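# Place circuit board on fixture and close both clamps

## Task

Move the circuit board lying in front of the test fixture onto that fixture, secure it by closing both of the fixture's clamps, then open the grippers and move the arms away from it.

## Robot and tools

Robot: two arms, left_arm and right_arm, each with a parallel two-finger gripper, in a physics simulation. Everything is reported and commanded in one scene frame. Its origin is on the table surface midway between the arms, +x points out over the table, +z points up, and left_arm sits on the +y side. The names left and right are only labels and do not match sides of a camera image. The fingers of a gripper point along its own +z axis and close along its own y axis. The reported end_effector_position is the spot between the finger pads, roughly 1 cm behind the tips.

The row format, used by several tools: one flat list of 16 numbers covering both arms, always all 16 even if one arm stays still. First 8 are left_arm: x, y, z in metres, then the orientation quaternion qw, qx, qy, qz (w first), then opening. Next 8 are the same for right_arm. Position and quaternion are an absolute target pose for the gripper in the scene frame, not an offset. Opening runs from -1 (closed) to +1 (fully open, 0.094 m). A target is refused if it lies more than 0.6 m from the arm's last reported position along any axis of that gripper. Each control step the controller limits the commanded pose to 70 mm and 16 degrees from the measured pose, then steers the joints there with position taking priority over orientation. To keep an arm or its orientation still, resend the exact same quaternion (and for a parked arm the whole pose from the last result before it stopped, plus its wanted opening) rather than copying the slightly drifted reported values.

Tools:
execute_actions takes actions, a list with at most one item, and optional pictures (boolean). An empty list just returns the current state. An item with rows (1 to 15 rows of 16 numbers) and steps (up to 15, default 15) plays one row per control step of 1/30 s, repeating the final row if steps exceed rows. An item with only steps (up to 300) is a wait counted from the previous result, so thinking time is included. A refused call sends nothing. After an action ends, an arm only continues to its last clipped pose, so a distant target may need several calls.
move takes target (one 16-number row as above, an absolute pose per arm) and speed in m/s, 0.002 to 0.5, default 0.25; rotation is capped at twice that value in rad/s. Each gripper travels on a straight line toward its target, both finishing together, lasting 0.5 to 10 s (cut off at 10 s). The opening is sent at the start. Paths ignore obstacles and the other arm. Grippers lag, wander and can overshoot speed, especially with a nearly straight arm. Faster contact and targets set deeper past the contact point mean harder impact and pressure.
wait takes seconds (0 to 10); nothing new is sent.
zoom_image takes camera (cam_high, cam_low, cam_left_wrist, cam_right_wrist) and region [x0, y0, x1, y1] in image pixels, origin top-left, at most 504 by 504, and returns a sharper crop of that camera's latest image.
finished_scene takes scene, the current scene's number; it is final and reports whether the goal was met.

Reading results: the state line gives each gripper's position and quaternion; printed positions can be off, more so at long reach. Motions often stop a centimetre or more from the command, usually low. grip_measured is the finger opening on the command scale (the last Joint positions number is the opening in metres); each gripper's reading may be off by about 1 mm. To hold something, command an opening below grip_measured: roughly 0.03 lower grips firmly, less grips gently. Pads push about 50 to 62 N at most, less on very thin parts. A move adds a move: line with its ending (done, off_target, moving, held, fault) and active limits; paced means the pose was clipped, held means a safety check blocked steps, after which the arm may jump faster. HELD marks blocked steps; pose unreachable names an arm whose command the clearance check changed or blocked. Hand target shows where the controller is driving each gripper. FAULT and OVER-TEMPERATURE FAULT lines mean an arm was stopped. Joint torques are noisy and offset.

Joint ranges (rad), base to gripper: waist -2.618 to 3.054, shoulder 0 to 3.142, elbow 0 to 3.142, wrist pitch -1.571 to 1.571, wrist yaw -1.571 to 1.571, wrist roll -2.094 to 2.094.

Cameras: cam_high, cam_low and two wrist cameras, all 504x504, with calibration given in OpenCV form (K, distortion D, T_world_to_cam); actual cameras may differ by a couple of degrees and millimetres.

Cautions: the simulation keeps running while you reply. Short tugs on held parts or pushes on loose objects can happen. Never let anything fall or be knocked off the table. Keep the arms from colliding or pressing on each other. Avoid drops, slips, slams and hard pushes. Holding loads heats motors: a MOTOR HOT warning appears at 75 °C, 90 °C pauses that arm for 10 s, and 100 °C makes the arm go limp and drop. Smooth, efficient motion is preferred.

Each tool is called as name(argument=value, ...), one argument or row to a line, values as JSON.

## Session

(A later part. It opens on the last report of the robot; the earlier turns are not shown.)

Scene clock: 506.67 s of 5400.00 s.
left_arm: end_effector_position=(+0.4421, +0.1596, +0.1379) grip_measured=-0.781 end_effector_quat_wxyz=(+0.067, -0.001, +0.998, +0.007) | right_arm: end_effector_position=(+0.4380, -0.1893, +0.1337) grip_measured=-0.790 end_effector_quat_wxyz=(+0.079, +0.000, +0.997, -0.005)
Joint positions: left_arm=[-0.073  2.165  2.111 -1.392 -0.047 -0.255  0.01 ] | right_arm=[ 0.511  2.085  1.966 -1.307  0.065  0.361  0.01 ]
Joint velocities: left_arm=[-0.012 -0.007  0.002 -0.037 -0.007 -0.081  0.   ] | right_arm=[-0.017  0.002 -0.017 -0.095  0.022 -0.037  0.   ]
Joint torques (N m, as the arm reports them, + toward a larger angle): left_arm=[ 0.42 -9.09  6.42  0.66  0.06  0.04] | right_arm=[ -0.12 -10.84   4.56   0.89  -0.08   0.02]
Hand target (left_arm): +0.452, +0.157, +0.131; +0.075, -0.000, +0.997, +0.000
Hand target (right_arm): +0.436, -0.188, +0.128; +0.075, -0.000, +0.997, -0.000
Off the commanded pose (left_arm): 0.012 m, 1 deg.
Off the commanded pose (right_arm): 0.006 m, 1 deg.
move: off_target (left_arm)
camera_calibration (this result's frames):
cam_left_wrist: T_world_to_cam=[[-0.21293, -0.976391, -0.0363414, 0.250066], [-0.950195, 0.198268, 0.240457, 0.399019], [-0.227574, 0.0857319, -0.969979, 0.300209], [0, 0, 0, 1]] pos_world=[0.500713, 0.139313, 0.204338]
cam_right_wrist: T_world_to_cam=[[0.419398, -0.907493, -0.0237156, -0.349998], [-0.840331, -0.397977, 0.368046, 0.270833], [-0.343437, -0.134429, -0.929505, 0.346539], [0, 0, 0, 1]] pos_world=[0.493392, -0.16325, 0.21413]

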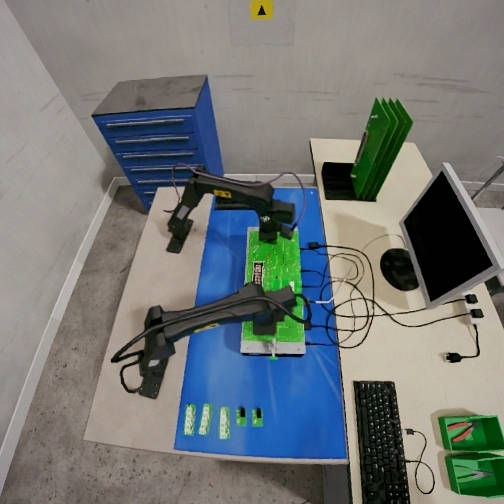

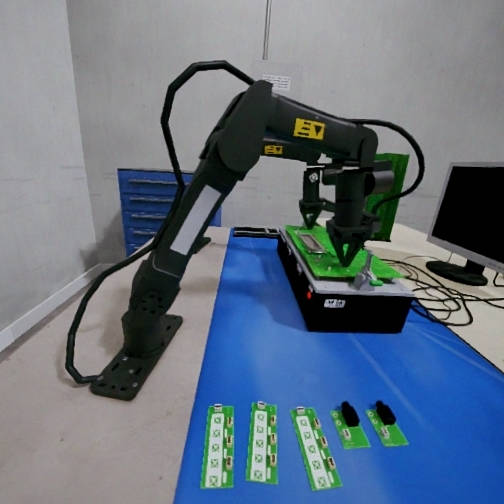

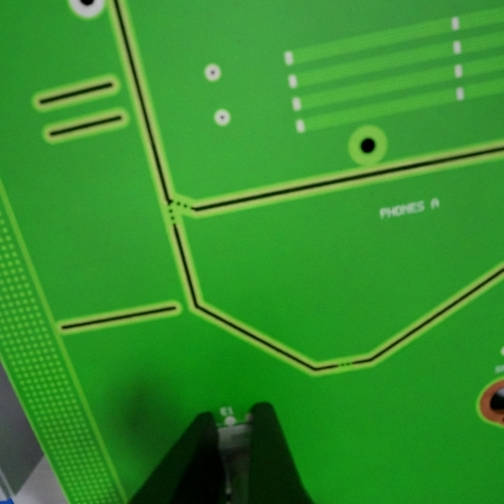

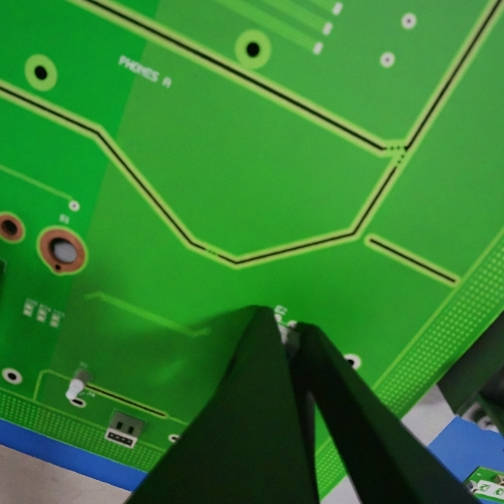

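move(
  target=[0.436,0.156,0.146,0.075,0,0.997,0,-0.9,0.436,-0.188,0.128,0.075,0,0.997,0,-0.92],
  speed=0.006,
)

move(
  target=[0.424,0.156,0.133,0.075,0,0.997,0,-0.9,0.436,-0.188,0.128,0.075,0,0.997,0,-0.92],
  speed=0.004,
)

zoom_image(
  camera="cam_high",
  region=[230,210,320,370],
)

Scene clock: 514.37 s of 5400.00 s.
left_arm: end_effector_position=(+0.4409, +0.1601, +0.1378) grip_measured=-0.781 end_effector_quat_wxyz=(+0.069, -0.001, +0.998, +0.006) | right_arm: end_effector_position=(+0.4381, -0.1895, +0.1337) grip_measured=-0.790 end_effector_quat_wxyz=(+0.080, +0.000, +0.997, -0.005)
Joint positions: left_arm=[-0.073  2.151  2.088 -1.377 -0.048 -0.255  0.01 ] | right_arm=[ 0.511  2.085  1.966 -1.307  0.066  0.361  0.01 ]
Joint velocities: left_arm=[ 0.002  0.012  0.002  0.007 -0.066 -0.007 -0.   ] | right_arm=[-0.032  0.002 -0.017 -0.037  0.007  0.037 -0.   ]
Joint torques (N m, as the arm reports them, + toward a larger angle): left_arm=[ -0.96 -12.57   5.31   0.37   0.1   -0.14] | right_arm=[ -0.12 -10.84   4.57   0.89  -0.08   0.01]
Hand target (left_arm): +0.436, +0.156, +0.146; +0.075, -0.000, +0.997, +0.000
Hand target (right_arm): +0.436, -0.188, +0.128; +0.075, -0.000, +0.997, -0.000
Off the commanded pose (left_arm): 0.010 m, 1 deg.
Off the commanded pose (right_arm): 0.006 m, 1 deg.
After step 90, 2.67 s passed at rest.
move: done
camera_calibration (this result's frames):
cam_left_wrist: T_world_to_cam=[[-0.212639, -0.976435, -0.0368807, 0.250199], [-0.951489, 0.198321, 0.235239, 0.39912], [-0.222381, 0.0851125, -0.971238, 0.297704], [0, 0, 0, 1]] pos_world=[0.499165, 0.139811, 0.204481]
cam_right_wrist: T_world_to_cam=[[0.419304, -0.907556, -0.0229626, -0.350204], [-0.840474, -0.397625, 0.3681, 0.270941], [-0.343201, -0.135046, -0.929503, 0.346325], [0, 0, 0, 1]] pos_world=[0.49342, -0.163327, 0.214135]

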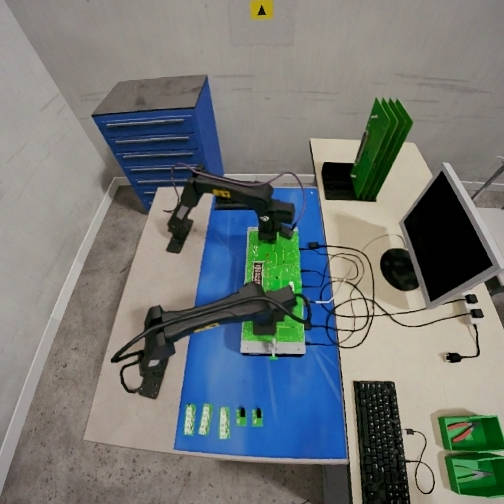

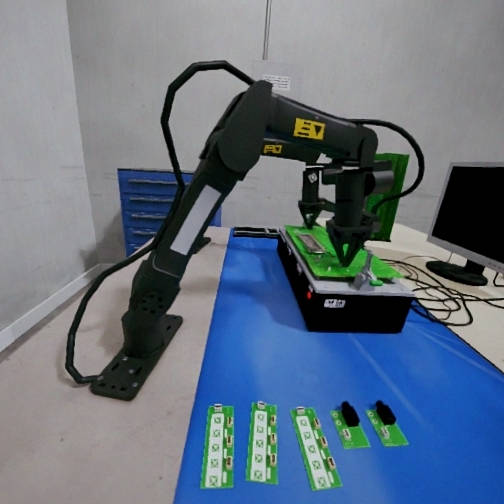

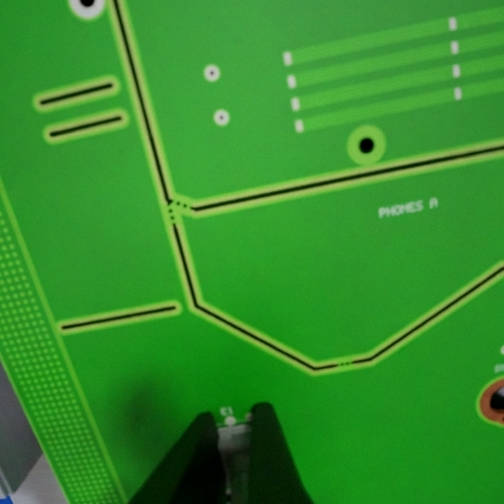

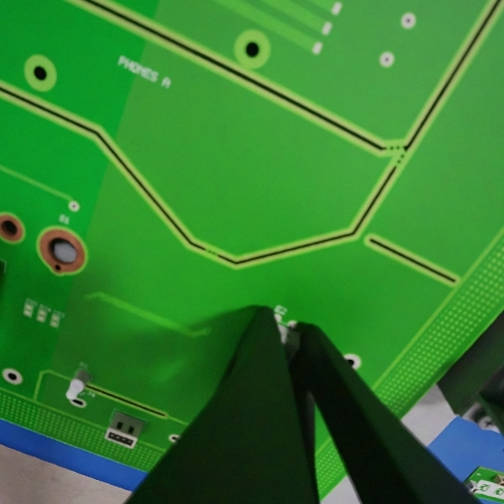

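Scene clock: 519.10 s of 5400.00 s.
left_arm: end_effector_position=(+0.4387, +0.1602, +0.1370) grip_measured=-0.781 end_effector_quat_wxyz=(+0.097, -0.004, +0.995, +0.002) | right_arm: end_effector_position=(+0.4379, -0.1892, +0.1337) grip_measured=-0.790 end_effector_quat_wxyz=(+0.079, +0.000, +0.997, -0.004)
Joint positions: left_arm=[-0.076  2.071  1.953 -1.265 -0.054 -0.261  0.01 ] | right_arm=[ 0.511  2.085  1.966 -1.307  0.064  0.361  0.01 ]
Joint velocities: left_arm=[ 0.012 -0.007 -0.012  0.022 -0.051  0.037  0.001] | right_arm=[-0.012  0.007  0.002  0.022 -0.007 -0.037  0.001]
Joint torques (N m, as the arm reports them, + toward a larger angle): left_arm=[ -1.37 -10.79   4.54   0.24   0.13  -0.08] | right_arm=[ -0.11 -10.82   4.56   0.89  -0.07   0.01]
Hand target (left_arm): +0.424, +0.156, +0.133; +0.075, -0.000, +0.997, +0.000
Hand target (right_arm): +0.436, -0.188, +0.128; +0.075, -0.000, +0.997, -0.000
Off the commanded pose (left_arm): 0.016 m, 3 deg.
Off the commanded pose (right_arm): 0.006 m, 1 deg.
move: off_target (left_arm)
camera_calibration (this result's frames):
cam_left_wrist: T_world_to_cam=[[-0.20667, -0.977621, -0.0393127, 0.247733], [-0.963855, 0.196526, 0.179889, 0.410439], [-0.168137, 0.0750694, -0.982901, 0.275905], [0, 0, 0, 1]] pos_world=[0.493193, 0.140814, 0.207093]
cam_right_wrist: T_world_to_cam=[[0.419483, -0.907433, -0.0244943, -0.349779], [-0.840057, -0.398279, 0.368345, 0.270548], [-0.344004, -0.133938, -0.929366, 0.346807], [0, 0, 0, 1]] pos_world=[0.493305, -0.163196, 0.214088]

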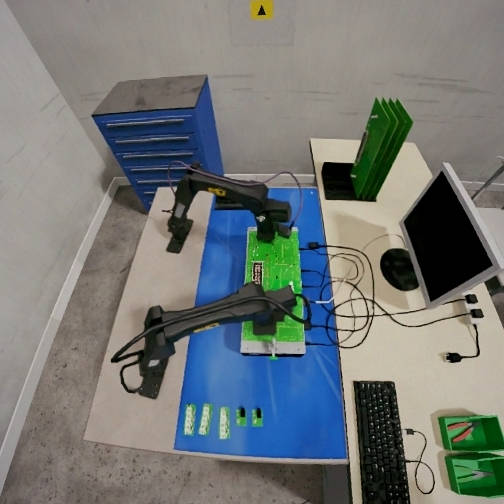

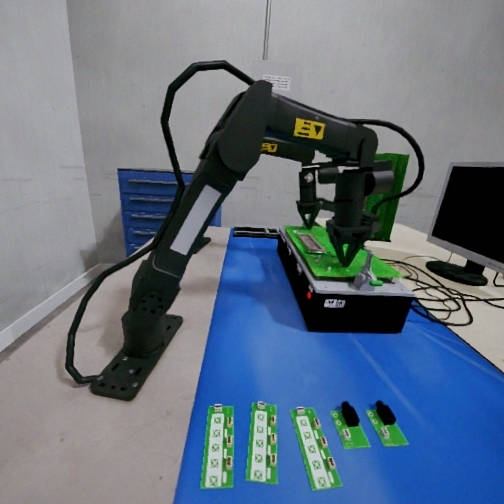

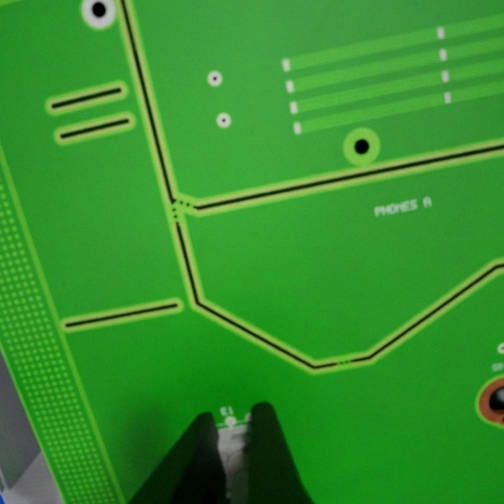

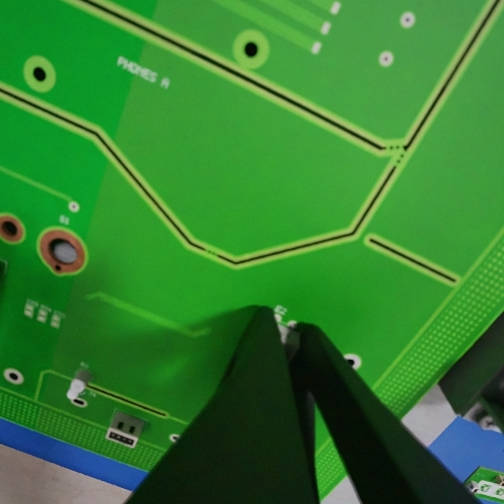

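Region (230, 210, 320, 370) of cam_high's 504x504 image, scaled by 3.150, with more detail than that image has; it fills the left 284 columns of this view, and the rest is white.

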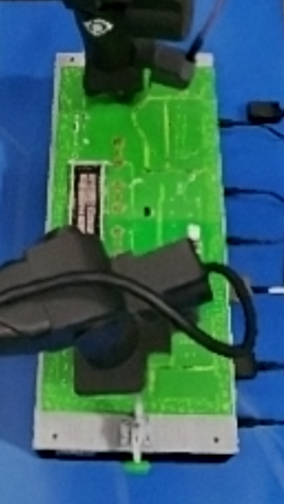

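move(
  target=[0.441,0.158,0.122,0.075,0,0.997,0,-0.9,0.436,-0.188,0.128,0.075,0,0.997,0,-0.92],
  speed=0.006,
)

move(
  target=[0.441,0.16,0.137,0.075,0,0.997,0,-0.4,0.438,-0.189,0.134,0.075,0,0.997,0,-0.4],
  speed=0.01,
)

move(
  target=[0.441,0.16,0.20,0.1,0,0.995,0,-0.4,0.438,-0.189,0.20,0.1,0,0.995,0,-0.4],
  speed=0.05,
)

move(
  target=[0.38,0.2,0.23,0.12,0,0.993,0,-0.4,0.38,-0.23,0.23,0.12,0,0.993,0,-0.4],
  speed=0.1,
)

zoom_image(
  camera="cam_low",
  region=[270,200,420,300],
)

zoom_image(
  camera="cam_high",
  region=[220,195,330,375],
)

Scene clock: 530.03 s of 5400.00 s.
left_arm: end_effector_position=(+0.4391, +0.1602, +0.1368) grip_measured=-0.781 end_effector_quat_wxyz=(+0.094, -0.003, +0.996, +0.003) | right_arm: end_effector_position=(+0.4378, -0.1893, +0.1337) grip_measured=-0.790 end_effector_quat_wxyz=(+0.079, +0.000, +0.997, -0.004)
Joint positions: left_arm=[-0.076  2.081  1.968 -1.277 -0.054 -0.261  0.01 ] | right_arm=[ 0.511  2.085  1.966 -1.308  0.064  0.361  0.01 ]
Joint velocities: left_arm=[-0.022  0.017  0.002 -0.022 -0.066  0.007 -0.   ] | right_arm=[ 0.002  0.002 -0.007 -0.007 -0.037  0.051  0.   ]
Joint torques (N m, as the arm reports them, + toward a larger angle): left_arm=[ 0.43 -7.09  7.3   0.43  0.18  0.02] | right_arm=[ -0.12 -10.83   4.56   0.89  -0.07   0.02]
Hand target (left_arm): +0.441, +0.158, +0.122; +0.075, -0.000, +0.997, -0.000
Hand target (right_arm): +0.436, -0.188, +0.128; +0.075, -0.000, +0.997, -0.000
Off the commanded pose (left_arm): 0.015 m, 2 deg.
Off the commanded pose (right_arm): 0.006 m, 1 deg.
After step 90, 3.93 s passed at rest.
move: off_target (left_arm)
camera_calibration (this result's frames):
cam_left_wrist: T_world_to_cam=[[-0.207157, -0.97747, -0.0404744, 0.248192], [-0.962628, 0.196285, 0.186602, 0.409413], [-0.174454, 0.0776177, -0.981601, 0.277972], [0, 0, 0, 1]] pos_world=[0.49402, 0.140663, 0.206506]
cam_right_wrist: T_world_to_cam=[[0.419474, -0.907436, -0.0245201, -0.349766], [-0.839925, -0.398229, 0.368699, 0.270371], [-0.344335, -0.134065, -0.929225, 0.346862], [0, 0, 0, 1]] pos_world=[0.493246, -0.163219, 0.214051]

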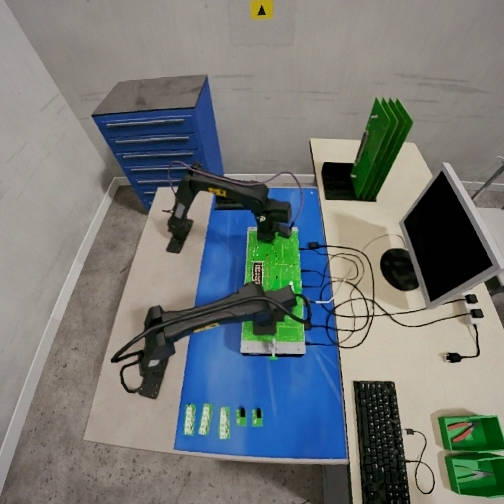

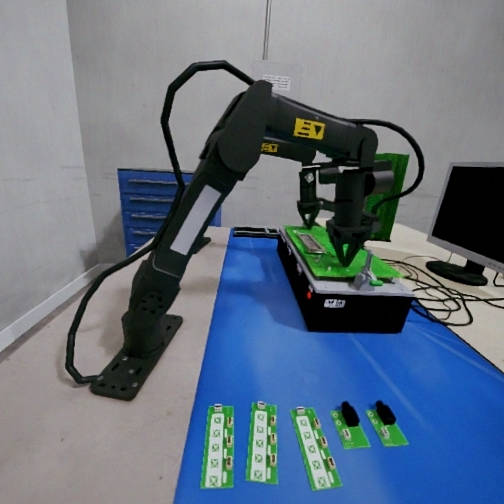

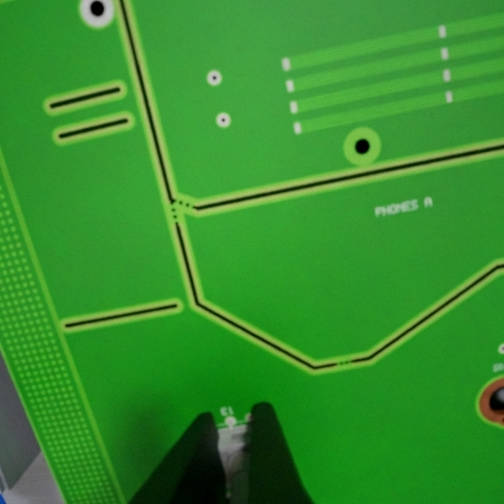

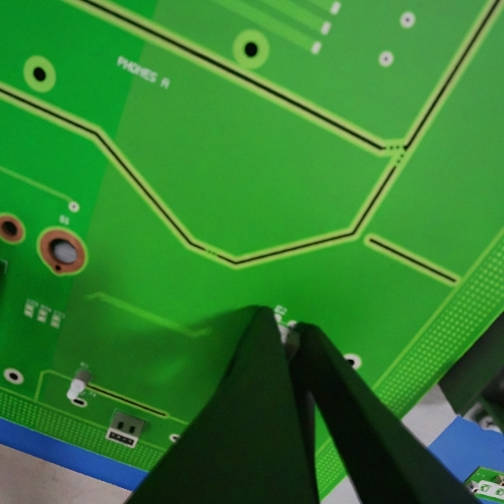

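Scene clock: 532.20 s of 5400.00 s.
left_arm: end_effector_position=(+0.4401, +0.1547, +0.1420) grip_measured=-0.402 end_effector_quat_wxyz=(+0.087, +0.002, +0.996, -0.005) | right_arm: end_effector_position=(+0.4377, -0.1891, +0.1337) grip_measured=-0.402 end_effector_quat_wxyz=(+0.079, +0.000, +0.997, -0.004)
Joint positions: left_arm=[-0.08   2.107  2.031 -1.324 -0.035 -0.255  0.028] | right_arm=[ 0.511  2.085  1.966 -1.308  0.063  0.361  0.028]
Joint velocities: left_arm=[ 0.017 -0.007  0.017  0.037 -0.007 -0.037  0.   ] | right_arm=[-0.017 -0.012 -0.002  0.022 -0.007  0.037  0.001]
Joint torques (N m, as the arm reports them, + toward a larger angle): left_arm=[ 1.17 -8.29  7.94  0.29  0.   -0.01] | right_arm=[ -0.37 -10.08   7.41   0.62  -0.06  -0.02]
Hand target (left_arm): +0.441, +0.160, +0.137; +0.076, +0.000, +0.997, -0.000
Hand target (right_arm): +0.438, -0.189, +0.134; +0.075, -0.000, +0.997, -0.000
Off the commanded pose (left_arm): 0.007 m, 2 deg.
Off the commanded pose (right_arm): 0.000 m, 1 deg.
move: done
camera_calibration (this result's frames):
cam_left_wrist: T_world_to_cam=[[-0.220442, -0.975123, -0.0232252, 0.246226], [-0.957251, 0.211708, 0.197105, 0.404344], [-0.187285, 0.0656826, -0.980107, 0.29093], [0, 0, 0, 1]] pos_world=[0.495824, 0.135389, 0.211163]
cam_right_wrist: T_world_to_cam=[[0.419613, -0.90734, -0.0256496, -0.349455], [-0.839711, -0.398757, 0.368617, 0.270209], [-0.344689, -0.133138, -0.929227, 0.347181], [0, 0, 0, 1]] pos_world=[0.493203, -0.163104, 0.214043]

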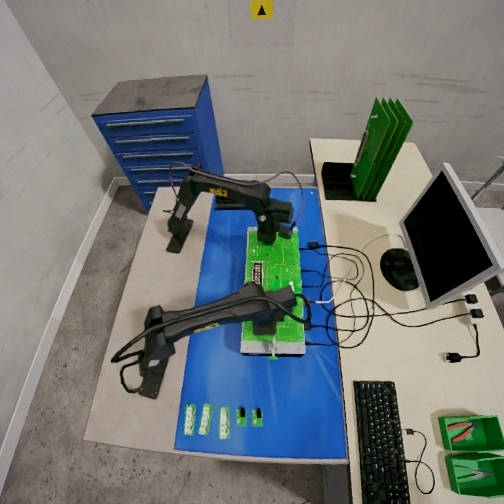

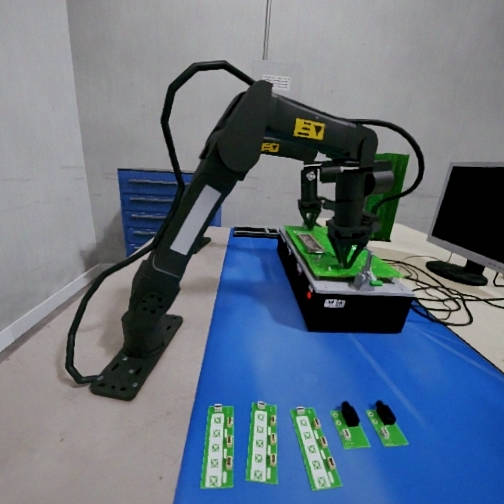

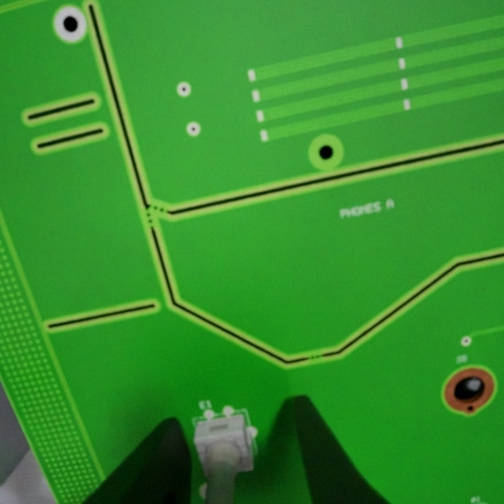

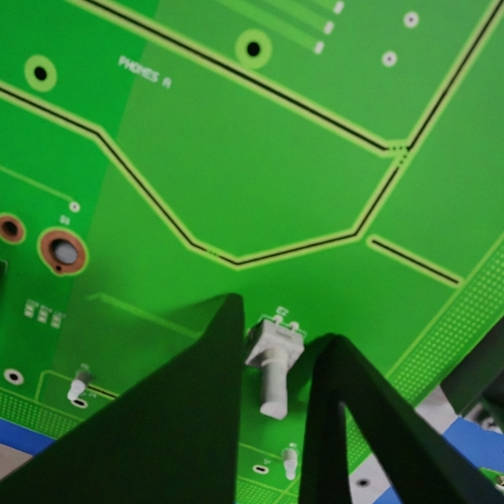

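Scene clock: 534.07 s of 5400.00 s.
left_arm: end_effector_position=(+0.4402, +0.1560, +0.2028) grip_measured=-0.402 end_effector_quat_wxyz=(+0.110, +0.002, +0.994, -0.007) | right_arm: end_effector_position=(+0.4361, -0.1897, +0.1962) grip_measured=-0.402 end_effector_quat_wxyz=(+0.095, +0.001, +0.995, +0.002)
Joint positions: left_arm=[-0.08   2.141  2.327 -1.54  -0.043 -0.255  0.028] | right_arm=[ 0.511  2.114  2.263 -1.54   0.063  0.361  0.028]
Joint velocities: left_arm=[ 0.002 -0.007  0.002  0.037 -0.051 -0.081 -0.   ] | right_arm=[ 0.002  0.007 -0.002  0.022 -0.037 -0.037 -0.   ]
Joint torques (N m, as the arm reports them, + toward a larger angle): left_arm=[ 0.63 -8.68  7.32  0.39 -0.09  0.02] | right_arm=[ 0.1  -9.24  8.7   0.64  0.13  0.03]
Hand target (left_arm): +0.441, +0.160, +0.200; +0.104, +0.000, +0.995, -0.001
Hand target (right_arm): +0.439, -0.189, +0.200; +0.101, +0.000, +0.995, +0.001
Off the commanded pose (left_arm): 0.005 m, 1 deg.
Off the commanded pose (right_arm): 0.004 m, 1 deg.
joint sent to its limit (left arm) — the command would take joint 4 (wrist pitch) past its lower limit, so that joint was sent only as far as its limit.
move: done
camera_calibration (this result's frames):
cam_left_wrist: T_world_to_cam=[[-0.21786, -0.975567, -0.0283917, 0.248918], [-0.965748, 0.211284, 0.150631, 0.40541], [-0.140951, 0.0602357, -0.988182, 0.332528], [0, 0, 0, 1]] pos_world=[0.492623, 0.137149, 0.274598]
cam_right_wrist: T_world_to_cam=[[0.420415, -0.907034, -0.0232557, -0.348496], [-0.851258, -0.403174, 0.335872, 0.256193], [-0.314023, -0.121409, -0.941621, 0.395963], [0, 0, 0, 1]] pos_world=[0.488941, -0.164734, 0.278694]

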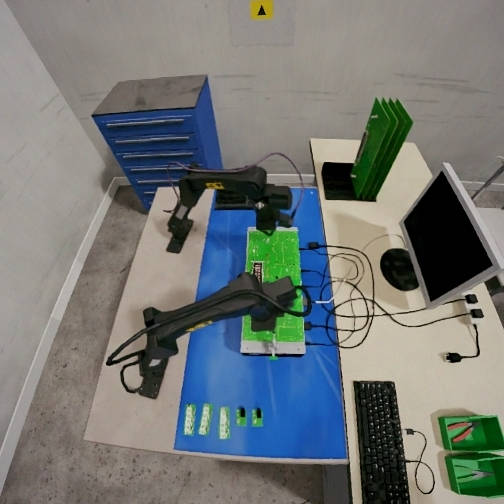

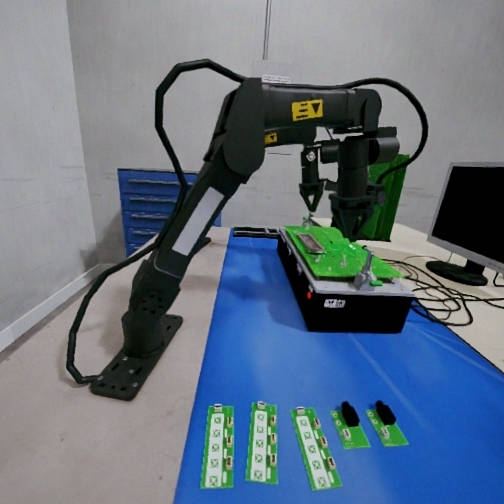

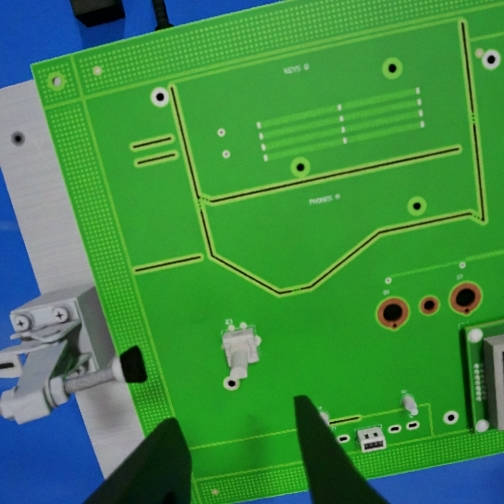

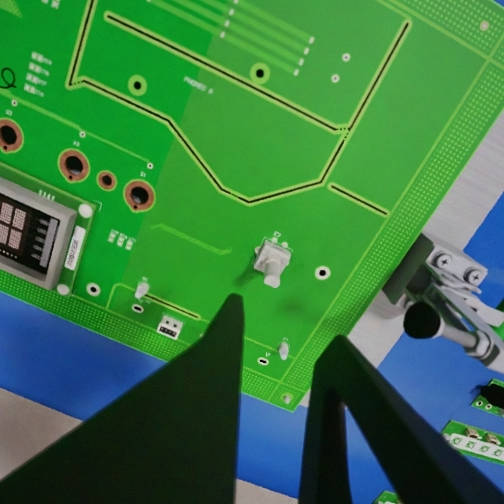

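Scene clock: 535.23 s of 5400.00 s.
left_arm: end_effector_position=(+0.3821, +0.1956, +0.2282) grip_measured=-0.402 end_effector_quat_wxyz=(+0.116, -0.002, +0.993, -0.002) | right_arm: end_effector_position=(+0.3820, -0.2232, +0.2309) grip_measured=-0.402 end_effector_quat_wxyz=(+0.117, -0.000, +0.993, +0.006)
Joint positions: left_arm=[-0.019  1.844  2.    -1.497 -0.043 -0.2    0.028] | right_arm=[ 0.48   1.816  1.974 -1.503  0.064  0.326  0.028]
Joint velocities: left_arm=[ 0.022 -0.002 -0.007  0.051 -0.037  0.051  0.001] | right_arm=[-0.012 -0.002 -0.002  0.007 -0.007 -0.022 -0.   ]
Joint torques (N m, as the arm reports them, + toward a larger angle): left_arm=[ 0.67 -9.01  4.88  0.57 -0.08  0.08] | right_arm=[-0.66 -9.17  4.24  0.87  0.16  0.  ]
Hand target (left_arm): +0.379, +0.199, +0.230; +0.120, -0.000, +0.993, +0.000
Hand target (right_arm): +0.380, -0.229, +0.231; +0.119, +0.000, +0.993, +0.000
Off the commanded pose (left_arm): 0.005 m, 1 deg.
Off the commanded pose (right_arm): 0.007 m, 1 deg.
move: done
camera_calibration (this result's frames):
cam_left_wrist: T_world_to_cam=[[-0.209382, -0.977006, -0.0402262, 0.27537], [-0.969208, 0.201907, 0.140962, 0.342368], [-0.129598, 0.0685024, -0.989197, 0.341372], [0, 0, 0, 1]] pos_world=[0.433724, 0.176527, 0.3005]
cam_right_wrist: T_world_to_cam=[[0.423789, -0.905687, -0.0115819, -0.358953], [-0.864063, -0.408081, 0.294728, 0.198216], [-0.271658, -0.114895, -0.955511, 0.396013], [0, 0, 0, 1]] pos_world=[0.430972, -0.198711, 0.315818]

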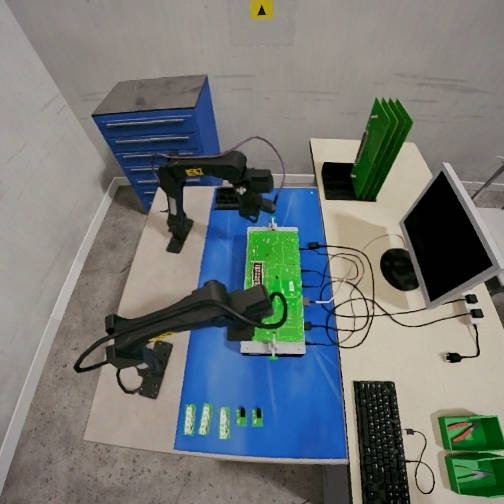

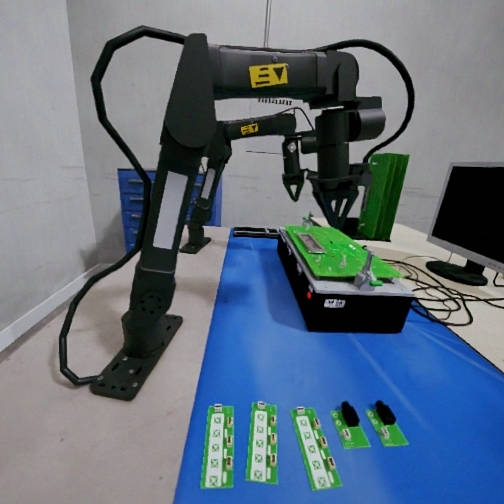

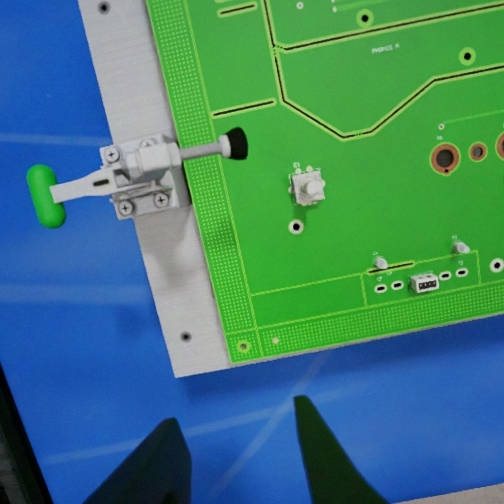

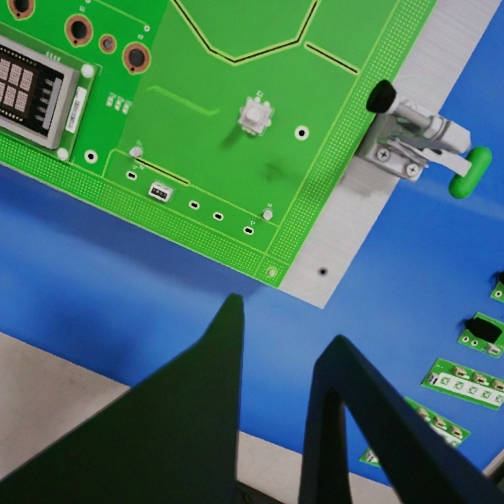

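Region (270, 200, 420, 300) of cam_low's 504x504 image, scaled by 3.360, with more detail than that image has.

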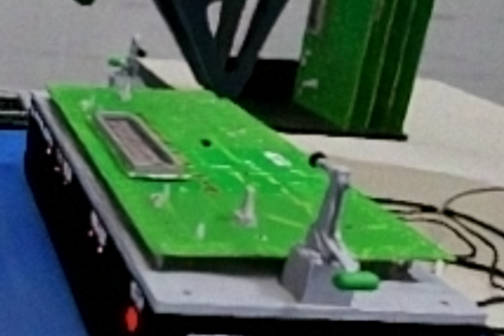

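Region (220, 195, 330, 375) of cam_high's 504x504 image, scaled by 2.800, with more detail than that image has.

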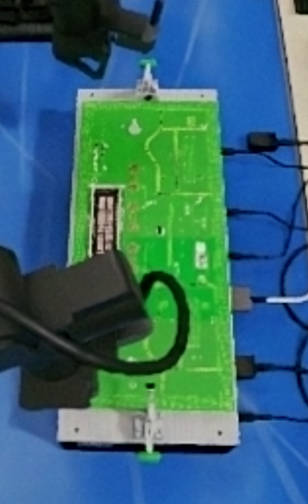

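move(
  target=[0.458,0.272,0.20,0.1,0,0.995,0,-0.4,0.46,-0.305,0.20,0.1,0,0.995,0,-0.4],
  speed=0.12,
)

move(
  target=[0.458,0.272,0.155,0.085,0,0.996,0,-0.4,0.46,-0.305,0.155,0.085,0,0.996,0,-0.4],
  speed=0.05,
)

Scene clock: 548.03 s of 5400.00 s.
left_arm: end_effector_position=(+0.4565, +0.2745, +0.2013) grip_measured=-0.402 end_effector_quat_wxyz=(+0.110, -0.004, +0.994, +0.004) | right_arm: end_effector_position=(+0.4557, -0.3076, +0.1934) grip_measured=-0.402 end_effector_quat_wxyz=(+0.093, +0.003, +0.996, -0.006)
Joint positions: left_arm=[ 0.203  2.154  2.342 -1.539 -0.004  0.014  0.028] | right_arm=[ 0.218  2.076  2.192 -1.502  0.026  0.077  0.028]
Joint velocities: left_arm=[ 0.012  0.007 -0.002 -0.022  0.022  0.022 -0.002] | right_arm=[-0.012 -0.002  0.002 -0.007  0.022 -0.007 -0.001]
Joint torques (N m, as the arm reports them, + toward a larger angle): left_arm=[ 0.25 -9.    7.44  0.41  0.11  0.03] | right_arm=[-0.34 -9.6   8.75  0.69 -0.08 -0.06]
Hand target (left_arm): +0.456, +0.274, +0.200; +0.104, +0.000, +0.995, +0.000
Hand target (right_arm): +0.458, -0.306, +0.199; +0.098, -0.000, +0.995, +0.000
Off the commanded pose (left_arm): 0.003 m, 1 deg.
Off the commanded pose (right_arm): 0.008 m, 1 deg.
joint sent to its limit (left arm) — the command would take joint 4 (wrist pitch) past its lower limit, so that joint was sent only as far as its limit.
After step 90, 8.30 s passed at rest.
move: done
camera_calibration (this result's frames):
cam_left_wrist: T_world_to_cam=[[-0.204744, -0.977582, -0.0491284, 0.366781], [-0.968323, 0.194964, 0.156009, 0.400839], [-0.142933, 0.079514, -0.986533, 0.321534], [0, 0, 0, 1]] pos_world=[0.509196, 0.254843, 0.272689]
cam_right_wrist: T_world_to_cam=[[0.414718, -0.909887, -0.0106983, -0.464497], [-0.852104, -0.392452, 0.346266, 0.227957], [-0.319262, -0.134487, -0.938075, 0.382798], [0, 0, 0, 1]] pos_world=[0.509091, -0.281697, 0.27519]

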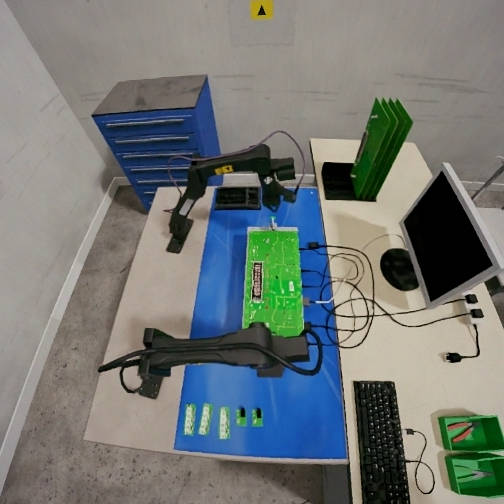

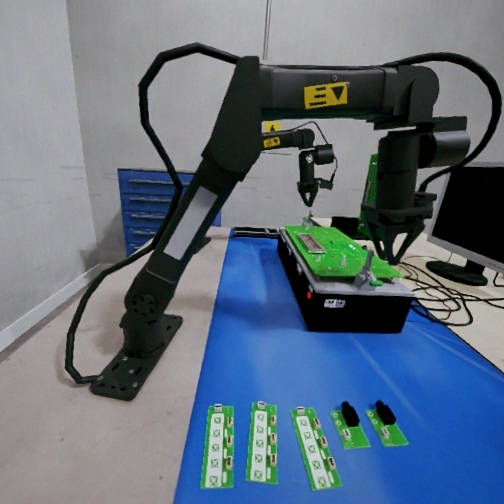

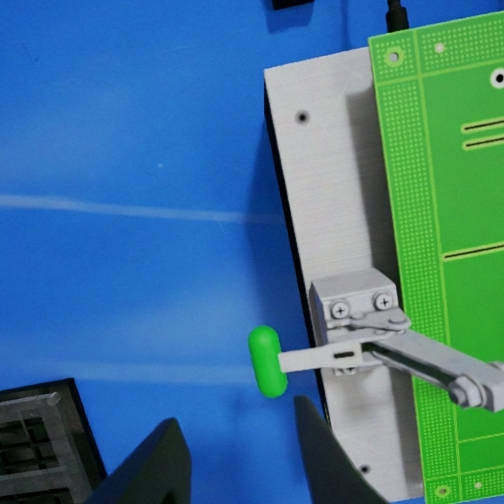

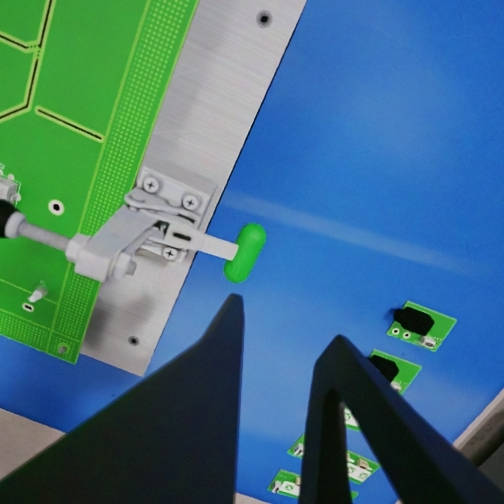

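Scene clock: 549.43 s of 5400.00 s.
left_arm: end_effector_position=(+0.4593, +0.2744, +0.1543) grip_measured=-0.402 end_effector_quat_wxyz=(+0.084, -0.004, +0.996, +0.003) | right_arm: end_effector_position=(+0.4622, -0.3070, +0.1541) grip_measured=-0.402 end_effector_quat_wxyz=(+0.084, +0.003, +0.996, -0.006)
Joint positions: left_arm=[ 0.203  2.154  2.155 -1.403 -0.004  0.014  0.028] | right_arm=[ 0.218  2.076  2.033 -1.362  0.024  0.077  0.028]
Joint velocities: left_arm=[ 0.002 -0.007  0.012  0.022 -0.037 -0.007 -0.   ] | right_arm=[ 0.012 -0.007 -0.012  0.051 -0.066 -0.066  0.   ]
Joint torques (N m, as the arm reports them, + toward a larger angle): left_arm=[ -0.26 -10.99   5.08   0.5    0.11  -0.01] | right_arm=[ -0.11 -11.71   4.97   0.9   -0.1   -0.03]
Hand target (left_arm): +0.458, +0.272, +0.155; +0.085, +0.000, +0.996, -0.000
Hand target (right_arm): +0.459, -0.305, +0.155; +0.085, -0.000, +0.996, -0.000
Off the commanded pose (left_arm): 0.003 m, 1 deg.
Off the commanded pose (right_arm): 0.003 m, 1 deg.
move: done
camera_calibration (this result's frames):
cam_left_wrist: T_world_to_cam=[[-0.207112, -0.977631, -0.0366467, 0.364155], [-0.958917, 0.195439, 0.205627, 0.398845], [-0.193865, 0.077729, -0.977944, 0.298102], [0, 0, 0, 1]] pos_world=[0.515671, 0.254888, 0.222859]
cam_right_wrist: T_world_to_cam=[[0.414641, -0.909807, -0.0179912, -0.465816], [-0.845668, -0.39256, 0.361584, 0.241985], [-0.336034, -0.134713, -0.932166, 0.354924], [0, 0, 0, 1]] pos_world=[0.517052, -0.280996, 0.23497]

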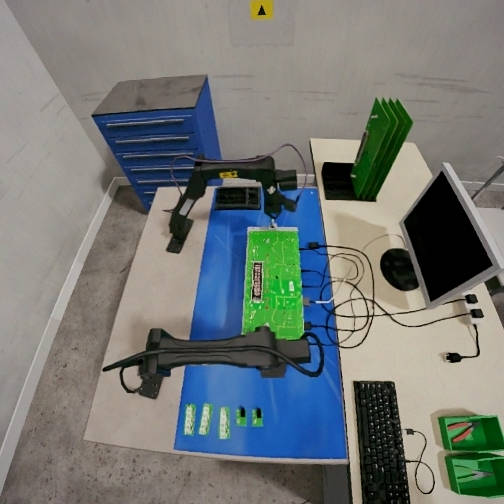

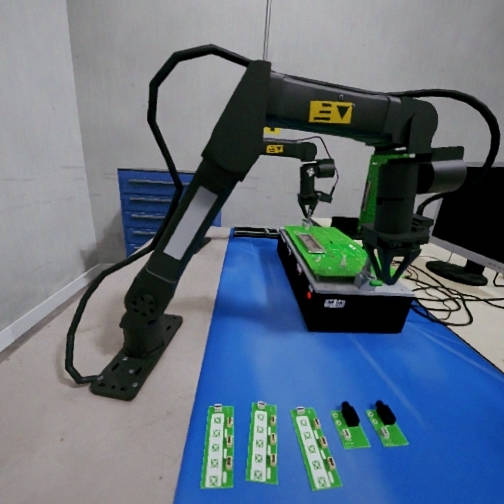

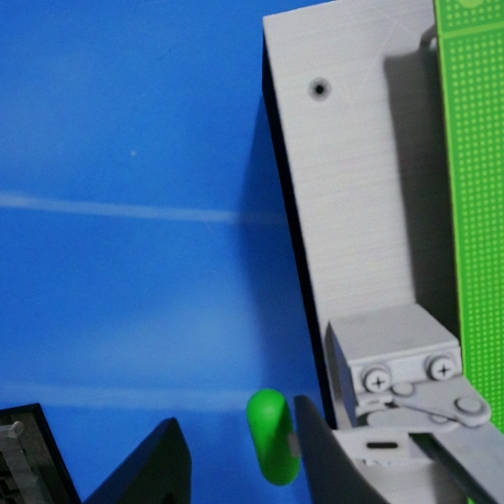

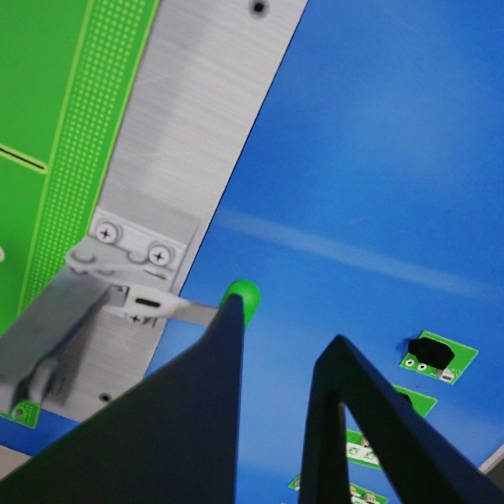

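move(
  target=[0.46,0.264,0.158,0.085,0,0.996,0,-0.4,0.462,-0.284,0.158,0.085,0,0.996,0,-0.4],
  speed=0.1,
)

Scene clock: 563.23 s of 5400.00 s.
left_arm: end_effector_position=(+0.4601, +0.2682, +0.1544) grip_measured=-0.402 end_effector_quat_wxyz=(+0.085, -0.000, +0.996, +0.002) | right_arm: end_effector_position=(+0.4596, -0.2870, +0.1540) grip_measured=-0.402 end_effector_quat_wxyz=(+0.082, -0.002, +0.997, -0.003)
Joint positions: left_arm=[ 0.19   2.154  2.155 -1.401 -0.004  0.007  0.028] | right_arm=[ 0.264  2.076  2.033 -1.365  0.024  0.112  0.028]
Joint velocities: left_arm=[-0.002 -0.002 -0.002 -0.037 -0.007 -0.081 -0.   ] | right_arm=[-0.002 -0.002 -0.012  0.022 -0.022  0.095 -0.001]
Joint torques (N m, as the arm reports them, + toward a larger angle): left_arm=[ -1.   -10.05   7.65   0.34   0.06  -0.09] | right_arm=[ 0.03 -9.69  8.67  0.69 -0.02  0.13]
Hand target (left_arm): +0.460, +0.264, +0.158; +0.085, -0.000, +0.996, -0.000
Hand target (right_arm): +0.462, -0.284, +0.158; +0.086, +0.000, +0.996, -0.000
Off the commanded pose (left_arm): 0.006 m, 0 deg.
Off the commanded pose (right_arm): 0.006 m, 1 deg.
After step 90, 10.03 s passed at rest.
move: done
camera_calibration (this result's frames):
cam_left_wrist: T_world_to_cam=[[-0.213818, -0.976205, -0.0361213, 0.36088], [-0.958085, 0.202345, 0.202805, 0.398968], [-0.19067, 0.0779707, -0.978553, 0.297401], [0, 0, 0, 1]] pos_world=[0.516113, 0.248375, 0.223145]
cam_right_wrist: T_world_to_cam=[[0.425053, -0.904843, -0.0242686, -0.448985], [-0.839941, -0.404275, 0.362023, 0.241606], [-0.337385, -0.133495, -0.931853, 0.357531], [0, 0, 0, 1]] pos_world=[0.514403, -0.260857, 0.234803]

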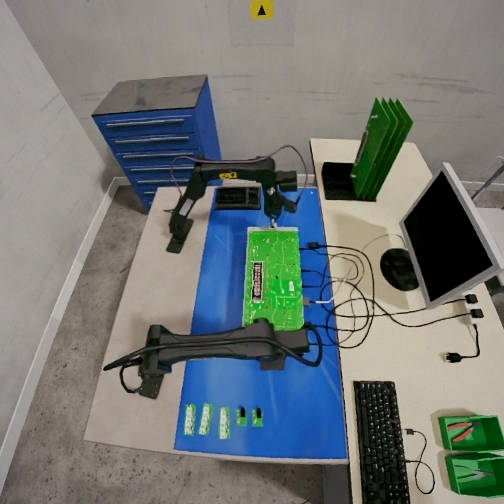

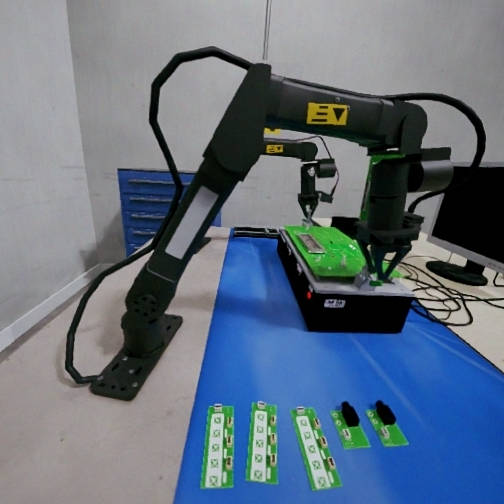

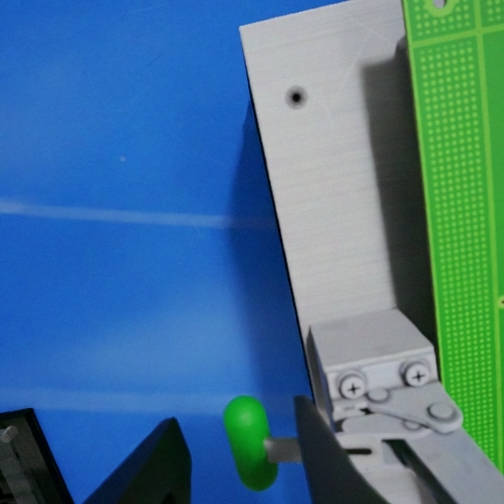

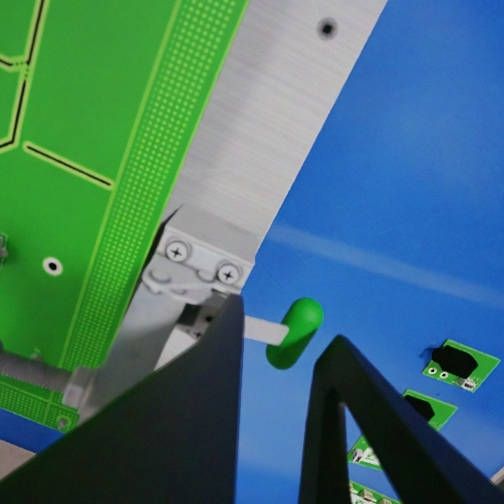

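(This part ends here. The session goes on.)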